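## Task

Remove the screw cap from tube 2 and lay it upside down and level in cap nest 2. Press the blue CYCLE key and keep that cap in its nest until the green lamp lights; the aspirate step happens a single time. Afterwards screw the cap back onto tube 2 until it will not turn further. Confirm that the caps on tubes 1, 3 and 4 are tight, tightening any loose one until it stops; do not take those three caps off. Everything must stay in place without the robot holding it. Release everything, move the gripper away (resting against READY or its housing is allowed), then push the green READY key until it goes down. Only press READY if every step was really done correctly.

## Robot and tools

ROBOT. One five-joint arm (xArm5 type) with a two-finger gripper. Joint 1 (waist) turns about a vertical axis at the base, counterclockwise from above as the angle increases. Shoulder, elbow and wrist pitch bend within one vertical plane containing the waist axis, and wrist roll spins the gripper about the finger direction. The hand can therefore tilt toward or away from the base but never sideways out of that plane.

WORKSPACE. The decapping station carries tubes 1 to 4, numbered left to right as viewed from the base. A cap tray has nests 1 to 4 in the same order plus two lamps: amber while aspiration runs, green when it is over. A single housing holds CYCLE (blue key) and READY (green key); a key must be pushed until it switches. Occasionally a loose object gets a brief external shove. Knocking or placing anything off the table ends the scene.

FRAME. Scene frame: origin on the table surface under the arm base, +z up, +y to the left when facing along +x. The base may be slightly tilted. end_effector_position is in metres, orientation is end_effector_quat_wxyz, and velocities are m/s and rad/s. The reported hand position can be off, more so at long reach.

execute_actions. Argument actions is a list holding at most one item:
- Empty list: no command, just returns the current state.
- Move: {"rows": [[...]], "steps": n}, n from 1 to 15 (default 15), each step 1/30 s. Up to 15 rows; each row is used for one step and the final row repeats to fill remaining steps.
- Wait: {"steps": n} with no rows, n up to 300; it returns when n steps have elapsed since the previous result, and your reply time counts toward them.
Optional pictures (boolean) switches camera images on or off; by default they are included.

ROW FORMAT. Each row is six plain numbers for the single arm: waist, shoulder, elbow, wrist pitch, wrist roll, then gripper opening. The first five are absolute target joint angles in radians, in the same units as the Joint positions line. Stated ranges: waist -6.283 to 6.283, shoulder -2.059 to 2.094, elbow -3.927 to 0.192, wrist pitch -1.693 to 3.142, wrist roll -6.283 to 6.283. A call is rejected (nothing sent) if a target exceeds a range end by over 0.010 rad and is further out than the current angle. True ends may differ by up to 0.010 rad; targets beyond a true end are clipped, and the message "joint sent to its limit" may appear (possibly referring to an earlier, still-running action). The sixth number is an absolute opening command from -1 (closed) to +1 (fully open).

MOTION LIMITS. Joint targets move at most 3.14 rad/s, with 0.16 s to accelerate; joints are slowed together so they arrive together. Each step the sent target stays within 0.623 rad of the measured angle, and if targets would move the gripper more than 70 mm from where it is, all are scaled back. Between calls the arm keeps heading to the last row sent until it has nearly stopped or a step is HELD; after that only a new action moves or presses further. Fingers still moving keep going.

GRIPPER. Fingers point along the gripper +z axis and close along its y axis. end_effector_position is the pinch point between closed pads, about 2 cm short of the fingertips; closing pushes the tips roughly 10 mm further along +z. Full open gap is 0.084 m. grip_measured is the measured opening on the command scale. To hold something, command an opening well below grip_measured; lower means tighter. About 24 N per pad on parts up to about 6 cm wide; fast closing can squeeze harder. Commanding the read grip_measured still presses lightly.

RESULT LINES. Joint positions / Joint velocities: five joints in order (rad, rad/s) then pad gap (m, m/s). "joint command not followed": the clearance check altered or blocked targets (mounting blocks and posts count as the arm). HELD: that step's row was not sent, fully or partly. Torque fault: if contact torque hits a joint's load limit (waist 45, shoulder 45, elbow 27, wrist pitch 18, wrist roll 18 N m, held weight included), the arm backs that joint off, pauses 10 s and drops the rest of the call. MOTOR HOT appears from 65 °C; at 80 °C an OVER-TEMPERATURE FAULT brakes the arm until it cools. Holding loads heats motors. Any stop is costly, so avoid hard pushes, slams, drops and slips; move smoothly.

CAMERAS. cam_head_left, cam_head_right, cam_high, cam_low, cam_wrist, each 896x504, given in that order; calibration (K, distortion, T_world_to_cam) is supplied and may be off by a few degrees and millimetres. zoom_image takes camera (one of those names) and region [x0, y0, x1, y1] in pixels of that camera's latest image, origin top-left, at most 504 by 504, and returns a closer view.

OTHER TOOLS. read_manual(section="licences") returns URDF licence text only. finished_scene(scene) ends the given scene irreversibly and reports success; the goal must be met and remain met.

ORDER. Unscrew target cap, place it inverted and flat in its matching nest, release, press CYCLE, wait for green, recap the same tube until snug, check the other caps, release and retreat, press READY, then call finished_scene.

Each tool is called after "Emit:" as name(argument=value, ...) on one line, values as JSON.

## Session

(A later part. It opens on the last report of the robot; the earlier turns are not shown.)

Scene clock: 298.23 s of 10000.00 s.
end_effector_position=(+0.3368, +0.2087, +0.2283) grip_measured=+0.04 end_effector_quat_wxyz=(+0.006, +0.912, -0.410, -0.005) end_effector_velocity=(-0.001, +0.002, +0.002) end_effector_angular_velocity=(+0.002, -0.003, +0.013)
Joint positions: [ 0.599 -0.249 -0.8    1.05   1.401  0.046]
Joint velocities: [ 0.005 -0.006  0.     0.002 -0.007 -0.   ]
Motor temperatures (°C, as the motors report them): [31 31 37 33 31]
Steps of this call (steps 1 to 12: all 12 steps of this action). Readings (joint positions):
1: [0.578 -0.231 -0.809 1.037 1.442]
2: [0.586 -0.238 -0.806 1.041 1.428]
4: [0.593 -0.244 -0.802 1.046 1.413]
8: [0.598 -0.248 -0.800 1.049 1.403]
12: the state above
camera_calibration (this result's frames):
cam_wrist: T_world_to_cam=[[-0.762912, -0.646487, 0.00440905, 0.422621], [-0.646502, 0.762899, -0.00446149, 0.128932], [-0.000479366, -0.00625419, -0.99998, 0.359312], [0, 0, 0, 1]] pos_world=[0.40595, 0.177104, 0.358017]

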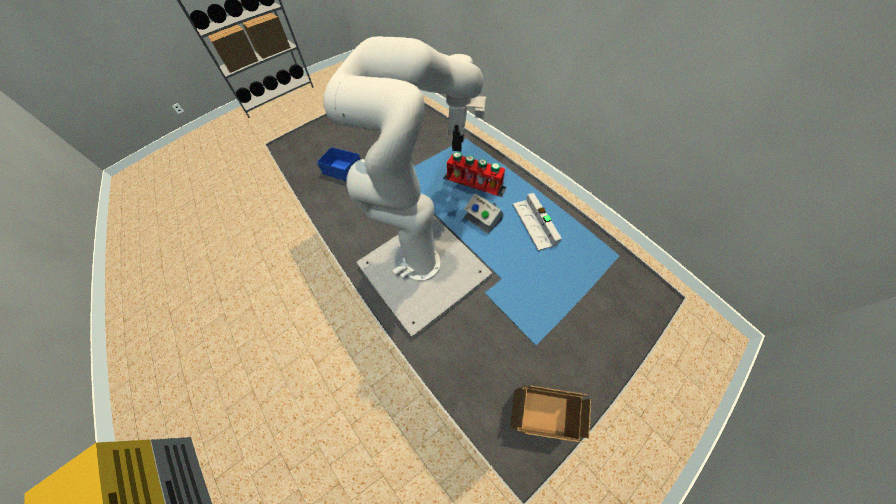

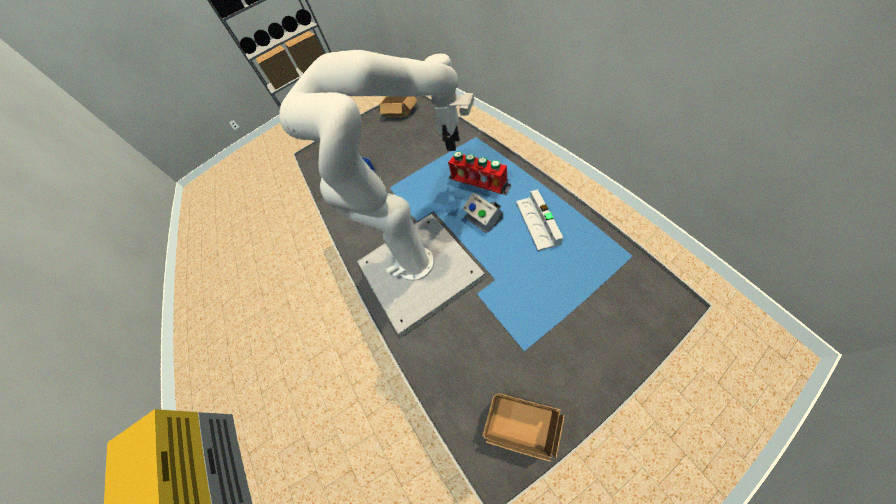

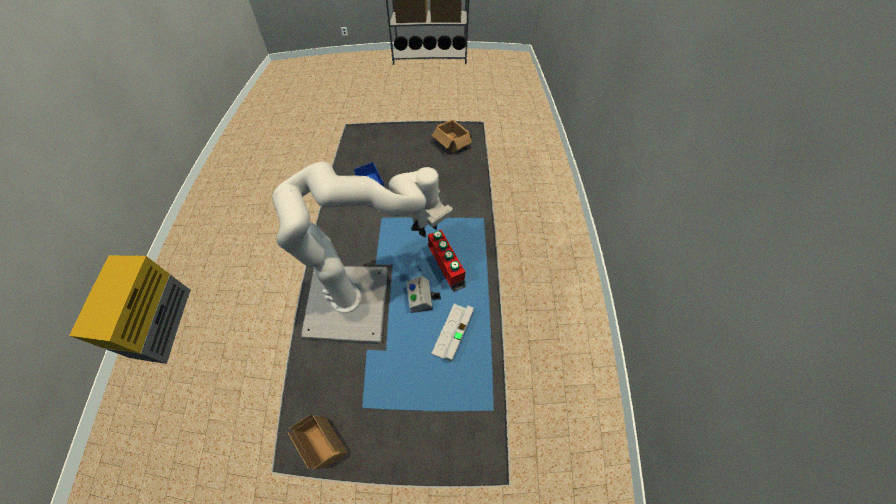

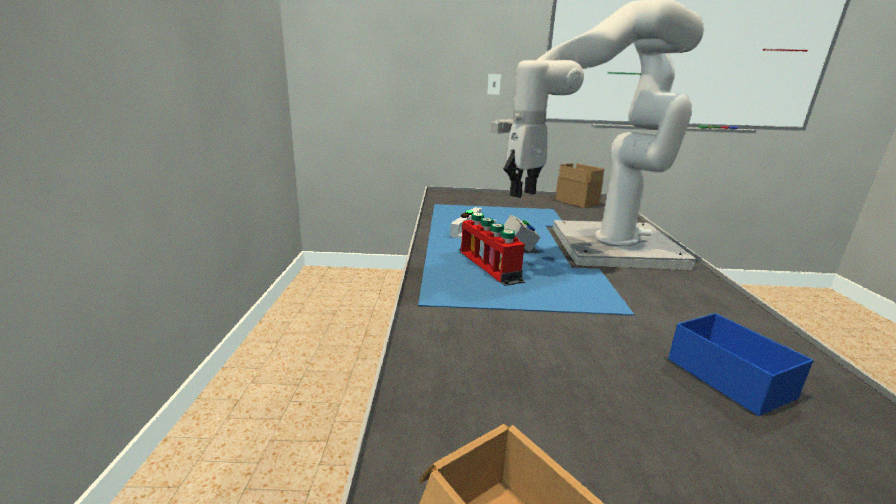

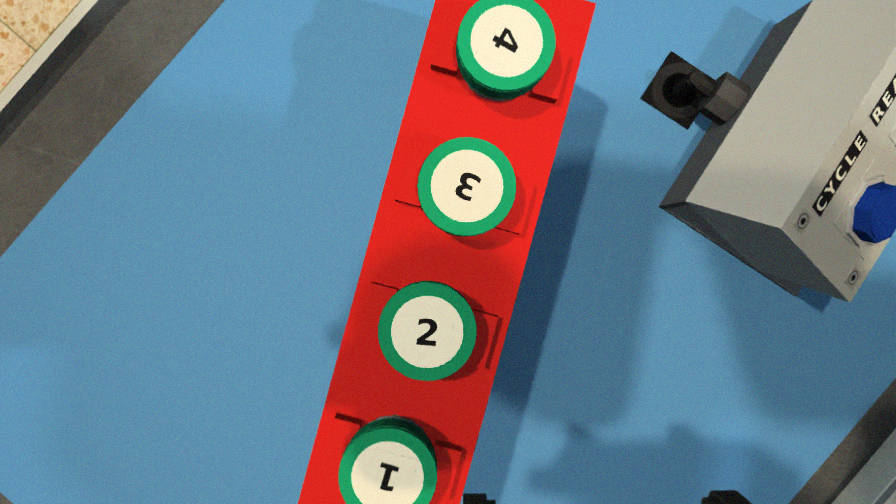

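Emit:
zoom_image(camera="cam_wrist", region=[330,120,530,400])

Emit:
execute_actions(actions=[{"rows":[[0.514,-0.004,-0.878,0.882,1.0,0.05]],"steps":15}], pictures=false)

Emit:
execute_actions(actions=[{"rows":[[0.514,0.066,-0.829,0.763,1.0,0.05],[0.514,0.066,-0.829,0.763,1.0,0.05],[0.514,0.066,-0.829,0.763,1.0,0.05],[0.514,0.066,-0.829,0.763,1.0,0.05],[0.514,0.066,-0.829,0.763,1.0,0.05],[0.514,0.066,-0.829,0.763,1.0,0.05],[0.514,0.066,-0.829,0.763,1.0,0.05],[0.514,0.066,-0.829,0.763,1.0,0.05],[0.514,0.066,-0.829,0.763,1.0,0.05],[0.514,0.066,-0.829,0.763,1.0,0.05],[0.514,0.066,-0.829,0.763,1.0,-0.8]],"steps":15}], pictures=false)

Emit:
execute_actions(actions=[{"rows":[[0.514,0.066,-0.829,0.763,1.0,-0.8],[0.514,0.066,-0.829,0.763,2.05,-0.8]],"steps":15}], pictures=false)

Emit:
execute_actions(actions=[{"rows":[[0.514,0.066,-0.829,0.763,2.05,-0.8],[0.514,0.066,-0.829,0.763,2.05,-0.8],[0.514,0.066,-0.829,0.763,2.05,-0.8],[0.514,0.066,-0.829,0.763,2.05,0.05],[0.514,0.066,-0.829,0.763,2.05,0.05],[0.514,0.066,-0.829,0.763,2.05,0.05],[0.514,-0.004,-0.878,0.882,2.05,0.05]],"steps":15}], pictures=false)

Emit:
execute_actions(actions=[{"rows":[[0.6,-0.25,-0.8,1.05,1.4,0.05]],"steps":15}], pictures=false)

Emit:
execute_actions(actions=[{"rows":[[0.6,-0.25,-0.8,1.05,1.4,0.05]],"steps":10}])

Emit:
zoom_image(camera="cam_wrist", region=[330,120,530,400])

Region (330, 120, 530, 400) of cam_wrist's 896x504 image, scaled by 1.800, with more detail than that image has; it fills the left 360 columns of this view, and the rest is white.

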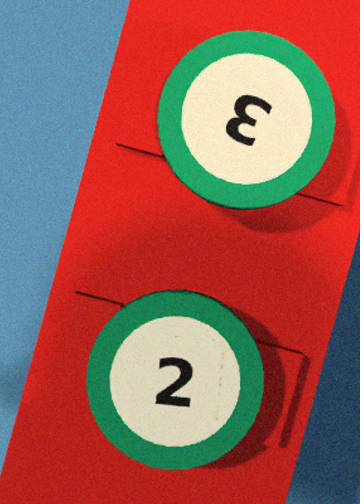

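Scene clock: 308.60 s of 10000.00 s.
end_effector_position=(+0.3948, +0.2017, +0.1703) grip_measured=+0.04 end_effector_quat_wxyz=(+0.005, +0.964, -0.265, -0.006) end_effector_velocity=(+0.022, +0.005, +0.001) end_effector_angular_velocity=(+0.023, -0.041, +0.094)
Joint positions: [ 0.516 -0.009 -0.876  0.886  1.009  0.046]
Joint velocities: [-0.012  0.036 -0.035 -0.048 -0.106  0.   ]
Motor temperatures (°C, as the motors report them): [31 31 37 33 31]
Steps of this call (steps 1 to 15: the robot went on to your last target; steps 16 to 296: nothing new was sent; steps 297 to 311: all 15 steps of this action). Readings (joint positions):
297: [0.600 -0.250 -0.800 1.050 1.400]
298: [0.599 -0.248 -0.801 1.048 1.396]
300: [0.591 -0.225 -0.810 1.030 1.353]
304: [0.545 -0.092 -0.850 0.943 1.146]
311: the state above

Scene clock: 309.10 s of 10000.00 s.
end_effector_position=(+0.3953, +0.2017, +0.1302) grip_measured=-0.25 end_effector_quat_wxyz=(+0.004, +0.965, -0.261, -0.004) end_effector_velocity=(+0.000, -0.001, -0.001) end_effector_angular_velocity=(+0.001, -0.001, -0.003)
Joint positions: [ 0.515  0.064 -0.831  0.763  1.     0.033]
Joint velocities: [-0.002  0.     0.004 -0.005  0.    -0.   ]
Motor temperatures (°C, as the motors report them): [31 31 37 33 31]
Steps of this call (steps 1 to 15: all 15 steps of this action). Readings (joint positions):
1: [0.515 -0.008 -0.877 0.884 1.006]
2: [0.515 -0.006 -0.877 0.880 1.004]
4: [0.515 0.013 -0.866 0.844 1.002]
8: [0.514 0.058 -0.832 0.782 1.000]
15: the state above

Scene clock: 309.60 s of 10000.00 s.
end_effector_position=(+0.3937, +0.2003, +0.1286) grip_measured=-0.25 end_effector_quat_wxyz=(+0.008, +0.775, -0.632, -0.004) end_effector_velocity=(-0.005, +0.001, -0.000) end_effector_angular_velocity=(-0.037, -0.006, -2.045)
Joint positions: [ 0.514  0.065 -0.828  0.765  1.839  0.033]
Joint velocities: [ 0.007 -0.006  0.006  0.011  2.053 -0.004]
Motor temperatures (°C, as the motors report them): [31 31 37 33 31]
Steps of this call (steps 1 to 15: all 15 steps of this action). Readings (joint positions):
1: [0.515 0.064 -0.831 0.763 1.000]
2: [0.515 0.064 -0.831 0.763 1.000]
4: [0.515 0.064 -0.831 0.763 1.018]
8: [0.514 0.065 -0.830 0.762 1.236]
15: the state above

Scene clock: 310.10 s of 10000.00 s.
end_effector_position=(+0.3978, +0.2021, +0.1672) grip_measured=+0.04 end_effector_quat_wxyz=(+0.004, +0.704, -0.710, -0.002) end_effector_velocity=(-0.017, -0.007, +0.030) end_effector_angular_velocity=(-0.027, +0.054, -0.002)
Joint positions: [ 0.513  0.001 -0.876  0.869  2.049  0.046]
Joint velocities: [ 0.003 -0.069 -0.028  0.157  0.005  0.001]
Motor temperatures (°C, as the motors report them): [31 31 37 33 31]
Steps of this call (steps 1 to 15: all 15 steps of this action). Readings (joint positions):
1: [0.514 0.065 -0.828 0.765 1.901]
2: [0.514 0.065 -0.828 0.765 1.950]
4: [0.515 0.065 -0.828 0.765 2.006]
8: [0.513 0.066 -0.829 0.766 2.042]
15: the state above

Scene clock: 310.60 s of 10000.00 s.
end_effector_position=(+0.3389, +0.2093, +0.2274) grip_measured=+0.04 end_effector_quat_wxyz=(+0.005, +0.907, -0.422, -0.005) end_effector_velocity=(-0.034, -0.008, +0.005) end_effector_angular_velocity=(-0.023, +0.047, +0.334)
Joint positions: [ 0.597 -0.242 -0.803  1.044  1.425  0.046]
Joint velocities: [ 0.028 -0.08   0.052  0.081 -0.306 -0.   ]
Motor temperatures (°C, as the motors report them): [31 31 37 33 31]
Steps of this call (steps 1 to 15: all 15 steps of this action). Readings (joint positions):
1: [0.514 -0.001 -0.877 0.873 2.049]
2: [0.514 -0.003 -0.876 0.877 2.046]
4: [0.519 -0.018 -0.869 0.893 2.003]
8: [0.556 -0.124 -0.838 0.965 1.736]
15: the state above

Scene clock: 310.93 s of 10000.00 s.
end_effector_position=(+0.3366, +0.2090, +0.2284) grip_measured=+0.04 end_effector_quat_wxyz=(+0.006, +0.912, -0.410, -0.005) end_effector_velocity=(-0.000, +0.000, +0.002) end_effector_angular_velocity=(+0.002, -0.003, +0.008)
Joint positions: [ 0.6   -0.249 -0.8    1.05   1.401  0.046]
Joint velocities: [ 0.002 -0.006  0.001  0.001 -0.006 -0.   ]
Motor temperatures (°C, as the motors report them): [31 31 37 33 31]
Steps of this call (steps 1 to 10: all 10 steps of this action). Readings (joint positions):
1: [0.598 -0.244 -0.802 1.046 1.416]
2: [0.599 -0.246 -0.801 1.047 1.411]
4: [0.599 -0.247 -0.800 1.049 1.405]
8: [0.600 -0.249 -0.800 1.050 1.401]
10: the state above
camera_calibration (this result's frames):
cam_wrist: T_world_to_cam=[[-0.76243, -0.647055, 0.00439506, 0.422603], [-0.64707, 0.762417, -0.00445171, 0.128937], [-0.000470369, -0.00623803, -0.99998, 0.359322], [0, 0, 0, 1]] pos_world=[0.405806, 0.177385, 0.358031]

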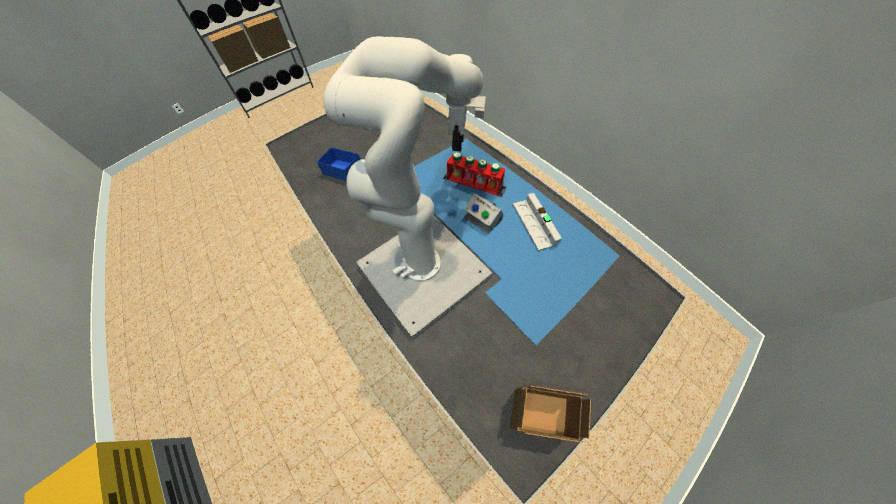

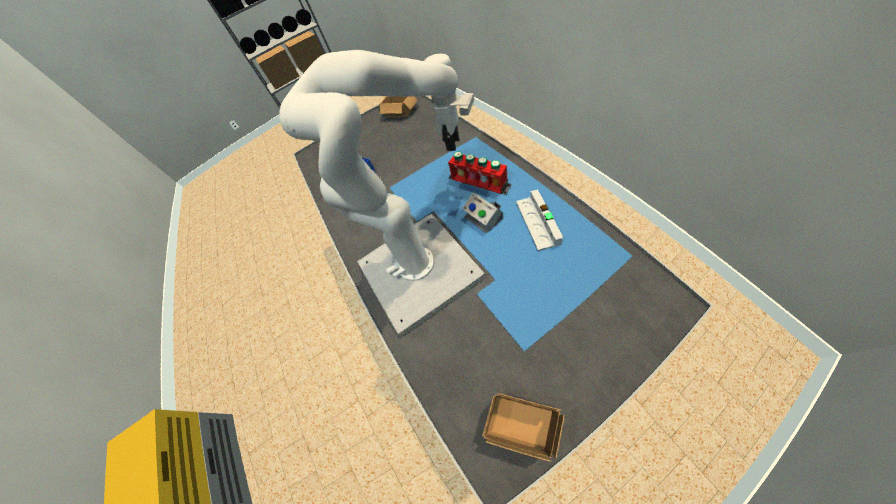

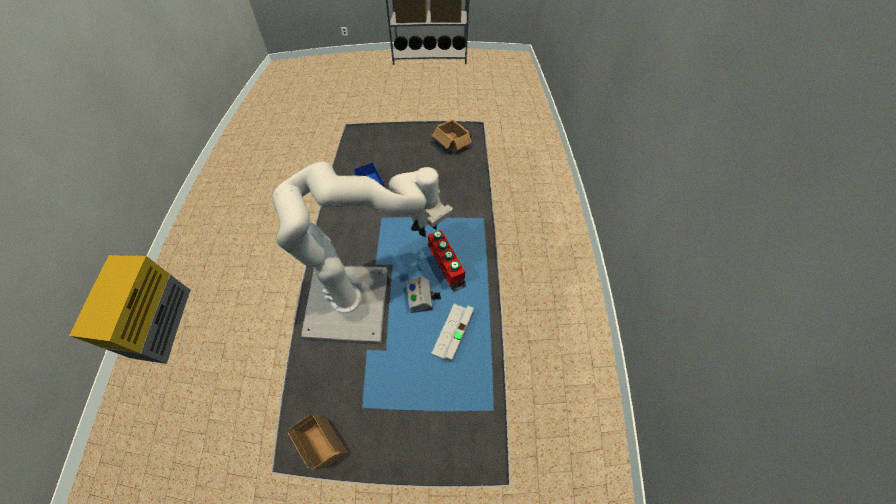

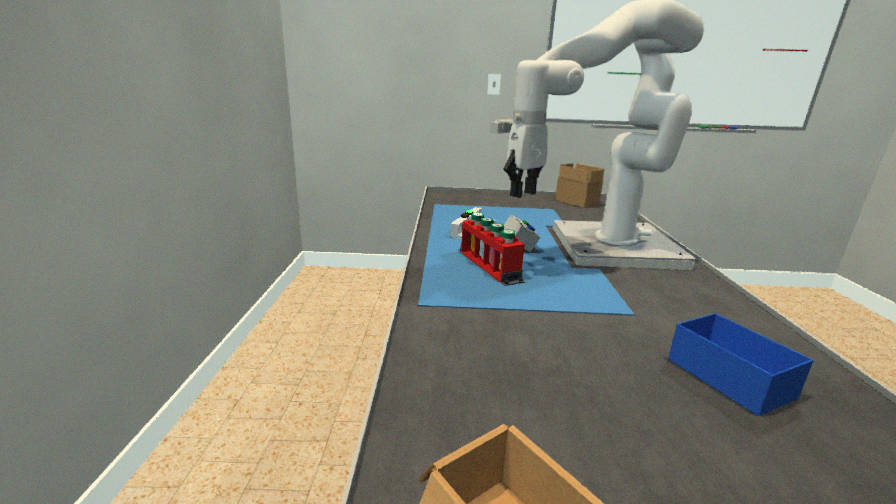

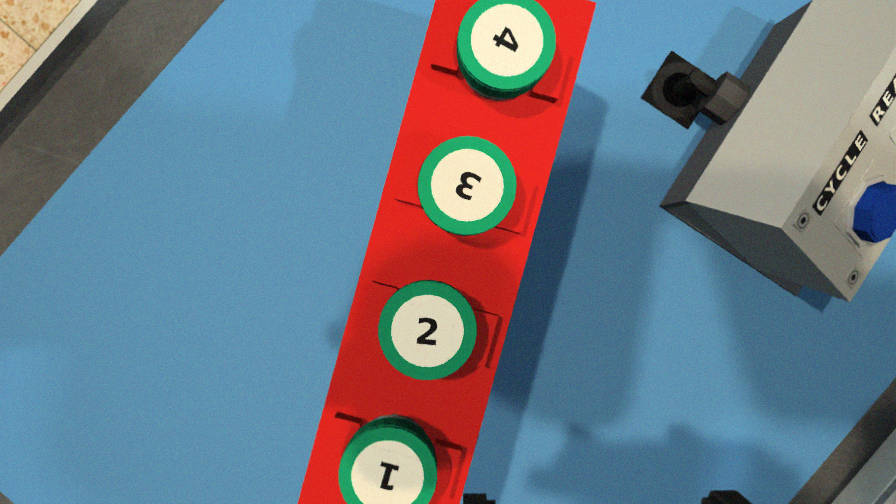

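Region (330, 120, 530, 400) of cam_wrist's 896x504 image, scaled by 1.800, with more detail than that image has; it fills the left 360 columns of this view, and the rest is white.

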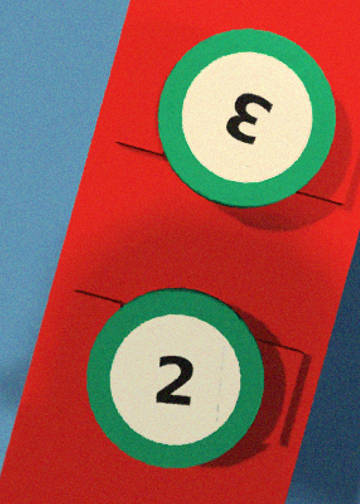

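Emit:
zoom_image(camera="cam_low", region=[450,200,530,260])

Emit:
zoom_image(camera="cam_head_right", region=[440,140,520,200])

Region (450, 200, 530, 260) of cam_low's 896x504 image, scaled by 6.300, with more detail than that image has; it fills the top 378 rows of this view, and the rest is white.

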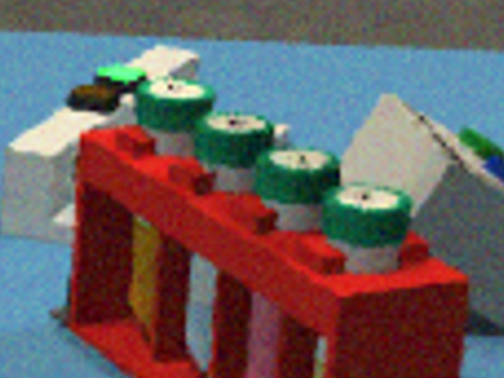

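Region (440, 140, 520, 200) of cam_head_right's 896x504 image, scaled by 6.300, with more detail than that image has; it fills the top 378 rows of this view, and the rest is white.

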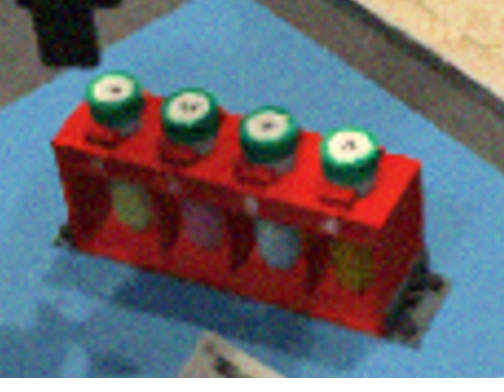

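Emit:
execute_actions(actions=[{"rows":[[0.2,-0.55,-0.45,1.0,0.3,-1]],"steps":15}], pictures=false)

Emit:
execute_actions(actions=[{"rows":[[0.022,-0.7,-0.01,0.5,0,-1]],"steps":15}], pictures=false)

Emit:
execute_actions(actions=[{"rows":[[0.022,-0.645,-0.005,0.4,0,-1]],"steps":15}])

Emit:
zoom_image(camera="cam_head_left", region=[440,170,520,240])

Emit:
zoom_image(camera="cam_high", region=[380,250,460,320])

Scene clock: 318.93 s of 10000.00 s.
end_effector_position=(+0.3158, +0.0807, +0.2051) grip_measured=-1.00 end_effector_quat_wxyz=(+0.005, +0.973, -0.233, -0.006) end_effector_velocity=(-0.090, -0.240, -0.066) end_effector_angular_velocity=(+0.025, +0.016, +1.820)
Joint positions: [ 0.292 -0.481 -0.531  1.012  0.718  0.   ]
Joint velocities: [-0.65  -0.486  0.569 -0.079 -2.47   0.   ]
Motor temperatures (°C, as the motors report them): [31 31 37 33 31]
Steps of this call (steps 1 to 15: the robot went on to your last target; steps 16 to 225: nothing new was sent; steps 226 to 240: all 15 steps of this action). Readings (joint positions):
226: [0.600 -0.250 -0.800 1.050 1.400]
227: [0.598 -0.251 -0.798 1.050 1.396]
229: [0.573 -0.271 -0.776 1.046 1.353]
233: [0.462 -0.353 -0.679 1.033 1.173]
240: the state above

Scene clock: 319.43 s of 10000.00 s.
end_effector_position=(+0.2691, -0.0019, +0.1129) grip_measured=-1.00 end_effector_quat_wxyz=(+0.003, +0.996, -0.019, +0.089) end_effector_velocity=(-0.023, -0.039, -0.043) end_effector_angular_velocity=(-0.068, -0.198, +0.212)
Joint positions: [ 0.034 -0.69  -0.035  0.531  0.03   0.   ]
Joint velocities: [-0.145 -0.125  0.304 -0.38  -0.361  0.   ]
Motor temperatures (°C, as the motors report them): [31 31 37 33 31]
Steps of this call (steps 1 to 15: all 15 steps of this action). Readings (joint positions):
1: [0.271 -0.496 -0.513 1.009 0.636]
2: [0.252 -0.511 -0.495 1.005 0.559]
4: [0.215 -0.541 -0.443 0.970 0.441]
8: [0.139 -0.603 -0.267 0.784 0.272]
15: the state above

Scene clock: 319.93 s of 10000.00 s.
end_effector_position=(+0.2776, -0.0053, +0.1059) grip_measured=-1.00 end_effector_quat_wxyz=(+0.005, +0.993, -0.010, +0.118) end_effector_velocity=(-0.001, -0.000, -0.002) end_effector_angular_velocity=(-0.000, -0.000, -0.000)
Joint positions: [ 0.022 -0.645 -0.006  0.401  0.     0.   ]
Joint velocities: [-0.002  0.005  0.004 -0.009 -0.001  0.   ]
Motor temperatures (°C, as the motors report them): [31 31 37 33 31]
Steps of this call (steps 1 to 15: all 15 steps of this action). Readings (joint positions):
1: [0.030 -0.693 -0.027 0.521 0.020]
2: [0.028 -0.694 -0.022 0.510 0.013]
4: [0.025 -0.680 -0.016 0.470 0.006]
8: [0.023 -0.651 -0.008 0.416 0.001]
15: the state above
camera_calibration (this result's frames):
cam_wrist: T_world_to_cam=[[-0.0406697, -0.999128, -0.0094377, 0.0387285], [-0.969341, 0.0417445, -0.242147, 0.364419], [0.24233, -0.000699702, -0.970194, 0.164923], [0, 0, 0, 1]] pos_world=[0.314856, 0.0235976, 0.248616]

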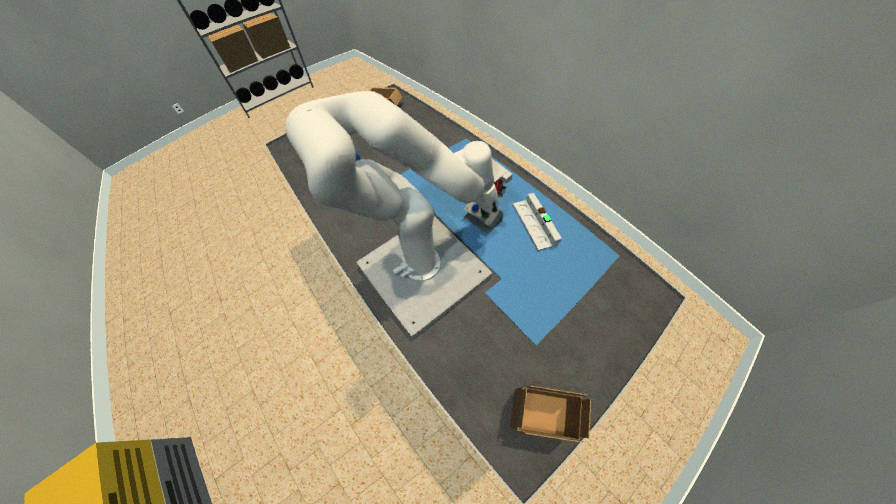

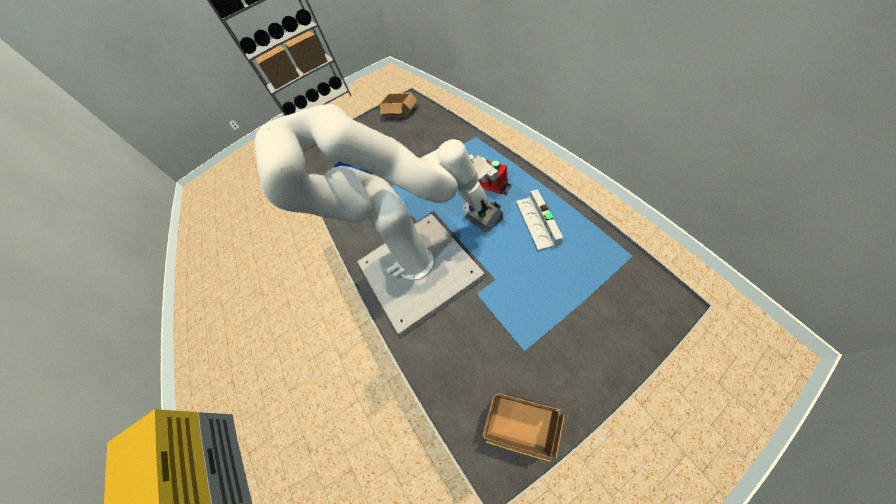

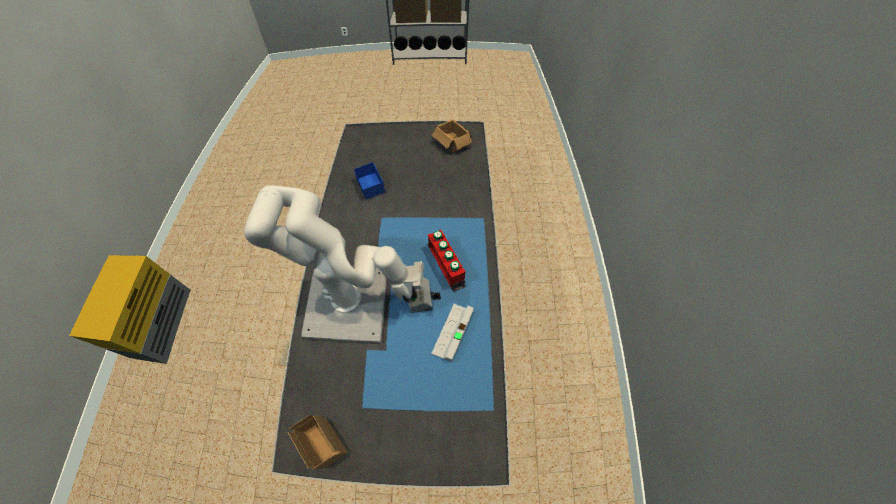

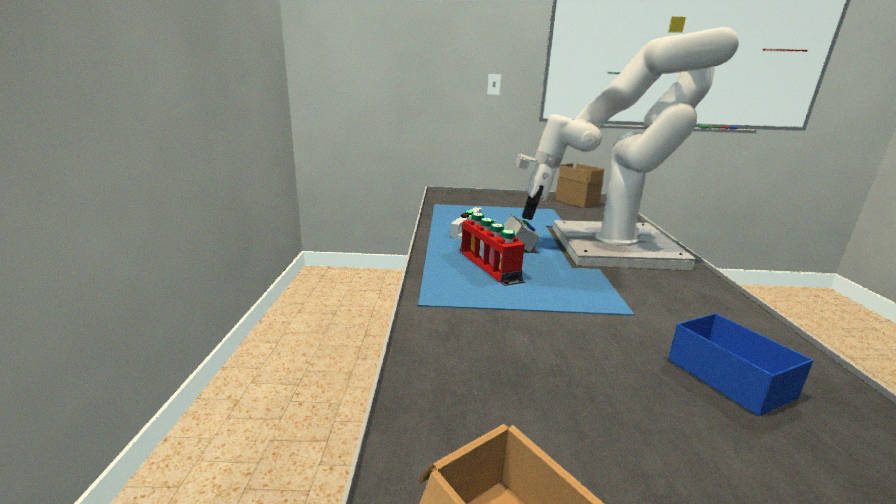

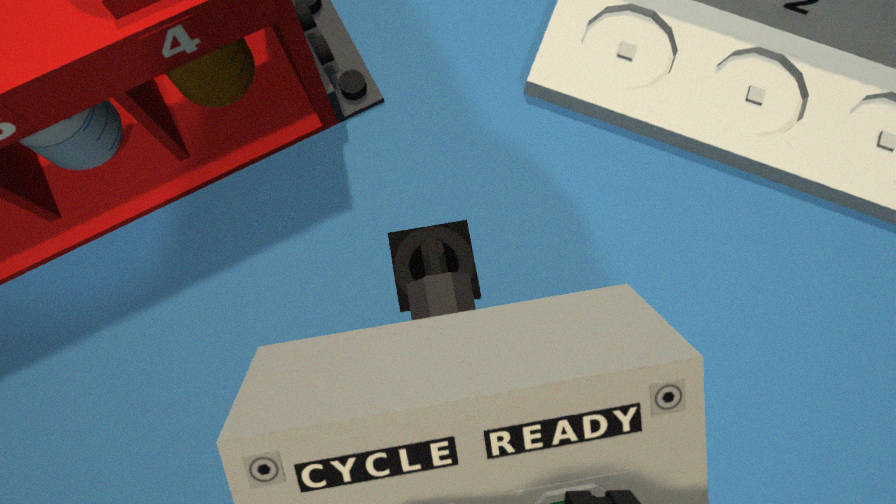

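Region (440, 170, 520, 240) of cam_head_left's 896x504 image, scaled by 6.300, with more detail than that image has; it fills the top 441 rows of this view, and the rest is white.

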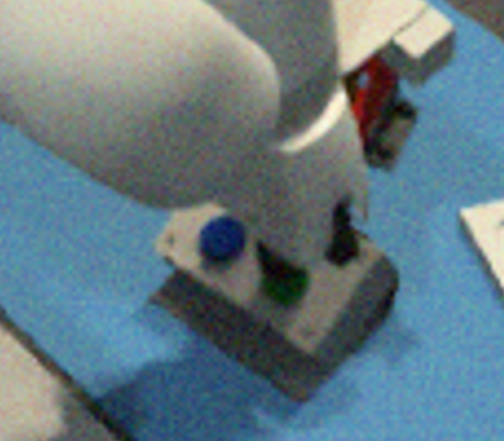

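Region (380, 250, 460, 320) of cam_high's 896x504 image, scaled by 6.300, with more detail than that image has; it fills the top 441 rows of this view, and the rest is white.

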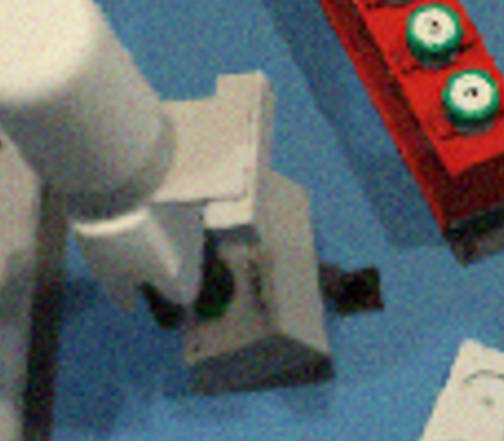

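Emit:
execute_actions(actions=[{"rows":[[0.04,-0.645,-0.005,0.4,0,-1]],"steps":8}], pictures=false)

Emit:
execute_actions(actions=[{"rows":[[0.04,-0.58,-0.005,0.335,0,-1]],"steps":10}], pictures=false)

Emit:
execute_actions(actions=[{"rows":[[0.04,-0.52,-0.005,0.275,0,-1]],"steps":15}])

Scene clock: 324.43 s of 10000.00 s.
end_effector_position=(+0.2776, -0.0009, +0.1056) grip_measured=-1.00 end_effector_quat_wxyz=(+0.004, +0.993, -0.002, +0.118) end_effector_velocity=(+0.000, +0.006, +0.000) end_effector_angular_velocity=(+0.000, -0.002, +0.022)
Joint positions: [ 0.038 -0.645 -0.005  0.4   -0.     0.   ]
Joint velocities: [ 0.022 -0.001  0.    -0.001  0.     0.   ]
Motor temperatures (°C, as the motors report them): [31 31 37 33 31]
Steps of this call (steps 1 to 15: the robot went on to your last target; steps 16 to 127: nothing new was sent; steps 128 to 135: all 8 steps of this action). Readings (joint positions):
128: [0.022 -0.645 -0.005 0.400 0.000]
129: [0.023 -0.645 -0.005 0.400 0.000]
131: [0.031 -0.645 -0.005 0.400 0.000]
135: the state above

Scene clock: 324.77 s of 10000.00 s.
end_effector_position=(+0.2793, -0.0005, +0.0969) grip_measured=-1.00 end_effector_quat_wxyz=(+0.004, +0.993, -0.001, +0.118) end_effector_velocity=(+0.004, +0.000, -0.003) end_effector_angular_velocity=(-0.000, -0.012, +0.002)
Joint positions: [ 0.04  -0.583 -0.005  0.339  0.     0.   ]
Joint velocities: [ 0.002  0.037 -0.004 -0.045 -0.     0.   ]
Motor temperatures (°C, as the motors report them): [31 31 37 33 31]
Steps of this call (steps 1 to 10: all 10 steps of this action). Readings (joint positions):
1: [0.039 -0.645 -0.005 0.400 -0.000]
2: [0.039 -0.643 -0.005 0.397 -0.000]
4: [0.040 -0.619 -0.006 0.373 0.000]
8: [0.040 -0.587 -0.005 0.344 0.000]
10: the state above

Scene clock: 324.90 s of 10000.00 s.
end_effector_position=(+0.2828, -0.0005, +0.0910) grip_measured=-1.00 end_effector_quat_wxyz=(+0.004, +0.992, -0.001, +0.123) end_effector_velocity=(+0.000, +0.000, +0.000) end_effector_angular_velocity=(-0.000, -0.002, +0.001)
Joint positions: [ 0.04  -0.532 -0.005  0.276 -0.     0.   ]
Joint velocities: [ 0.    -0.001  0.    -0.    -0.     0.   ]
Motor temperatures (°C, as the motors report them): [31 31 37 33 31]
The task's run ended inside this call: 11 steps that you had sent did not run.
Steps of this call (steps 1 to 4: the first 4 steps of this action). Readings (joint positions):
1: [0.040 -0.582 -0.005 0.337 0.000]
2: [0.040 -0.579 -0.005 0.333 0.000]
4: [0.040 -0.557 -0.006 0.310 -0.000]
camera_calibration (this result's frames):
cam_wrist: T_world_to_cam=[[-0.022451, -0.999699, -0.00987301, 0.0385124], [-0.967162, 0.0242189, -0.253003, 0.365977], [0.253166, 0.00386862, -0.967415, 0.145957], [0, 0, 0, 1]] pos_world=[0.317872, 0.0290726, 0.234174]
The task's run has ended: the event that ends the task has happened.

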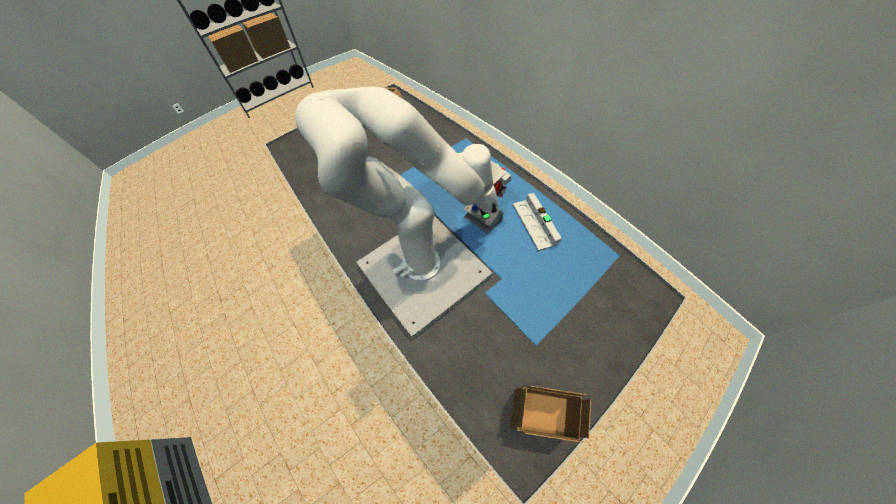

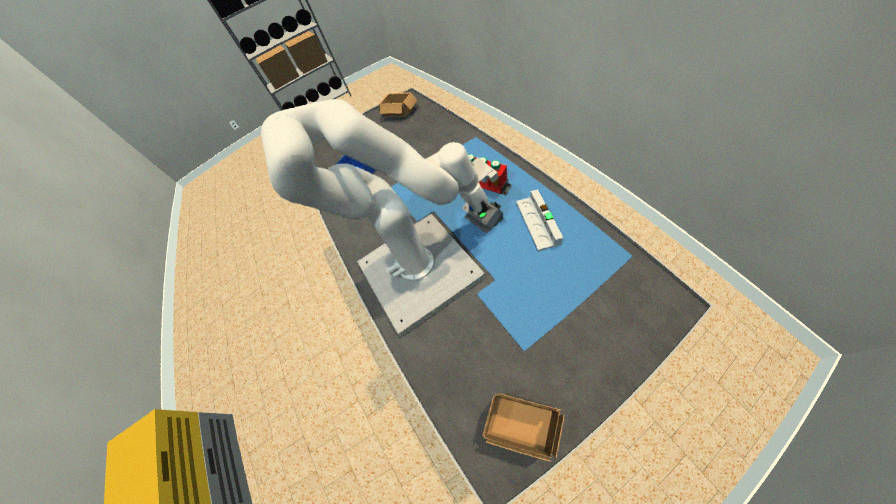

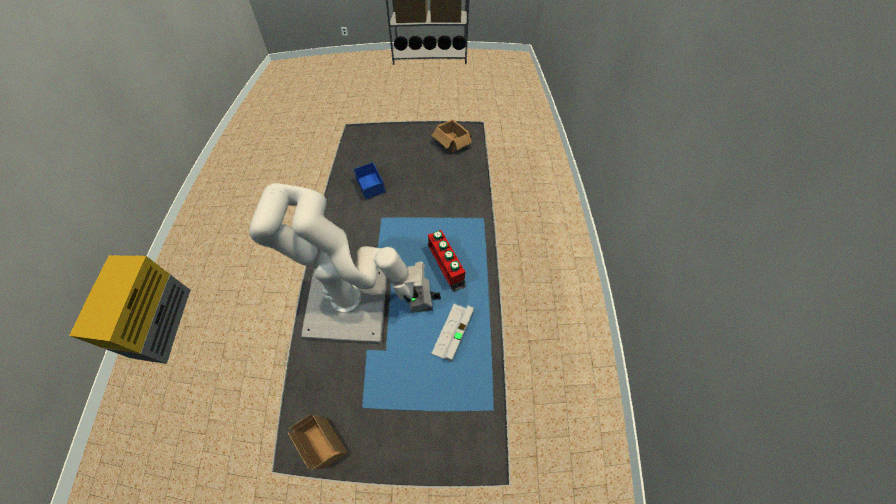

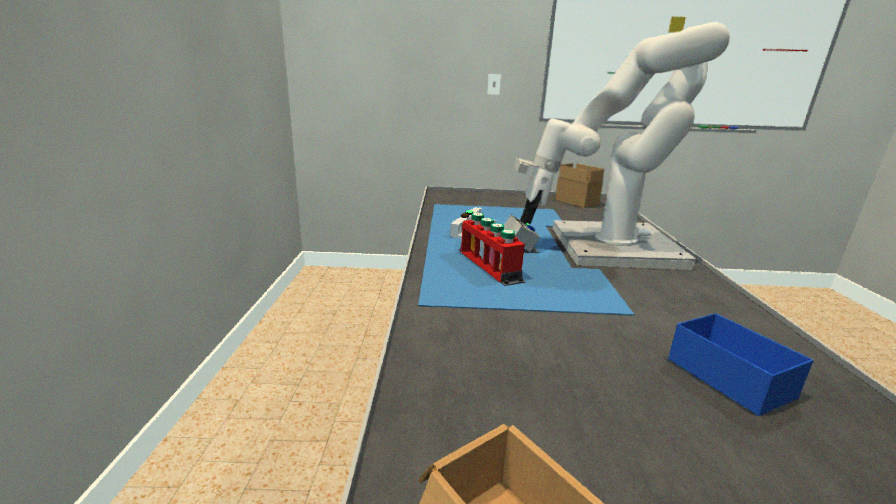

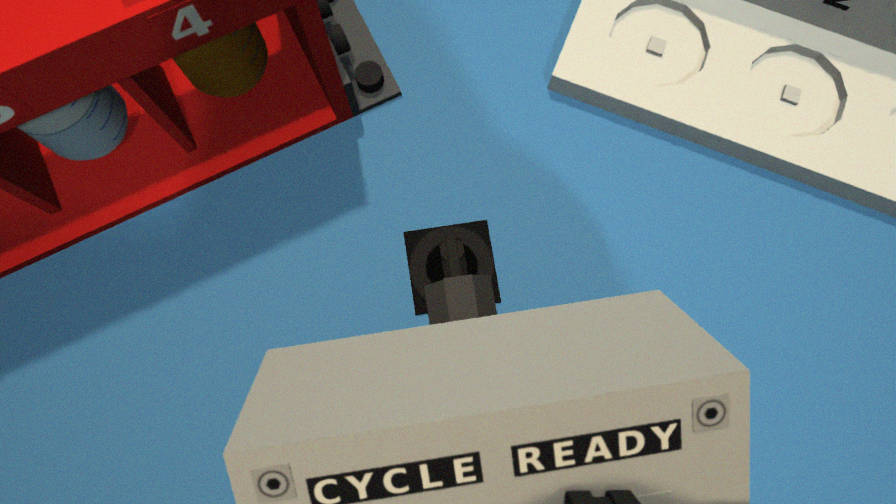

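Emit:
finished_scene(scene=2)

The scene is finished: the task was done.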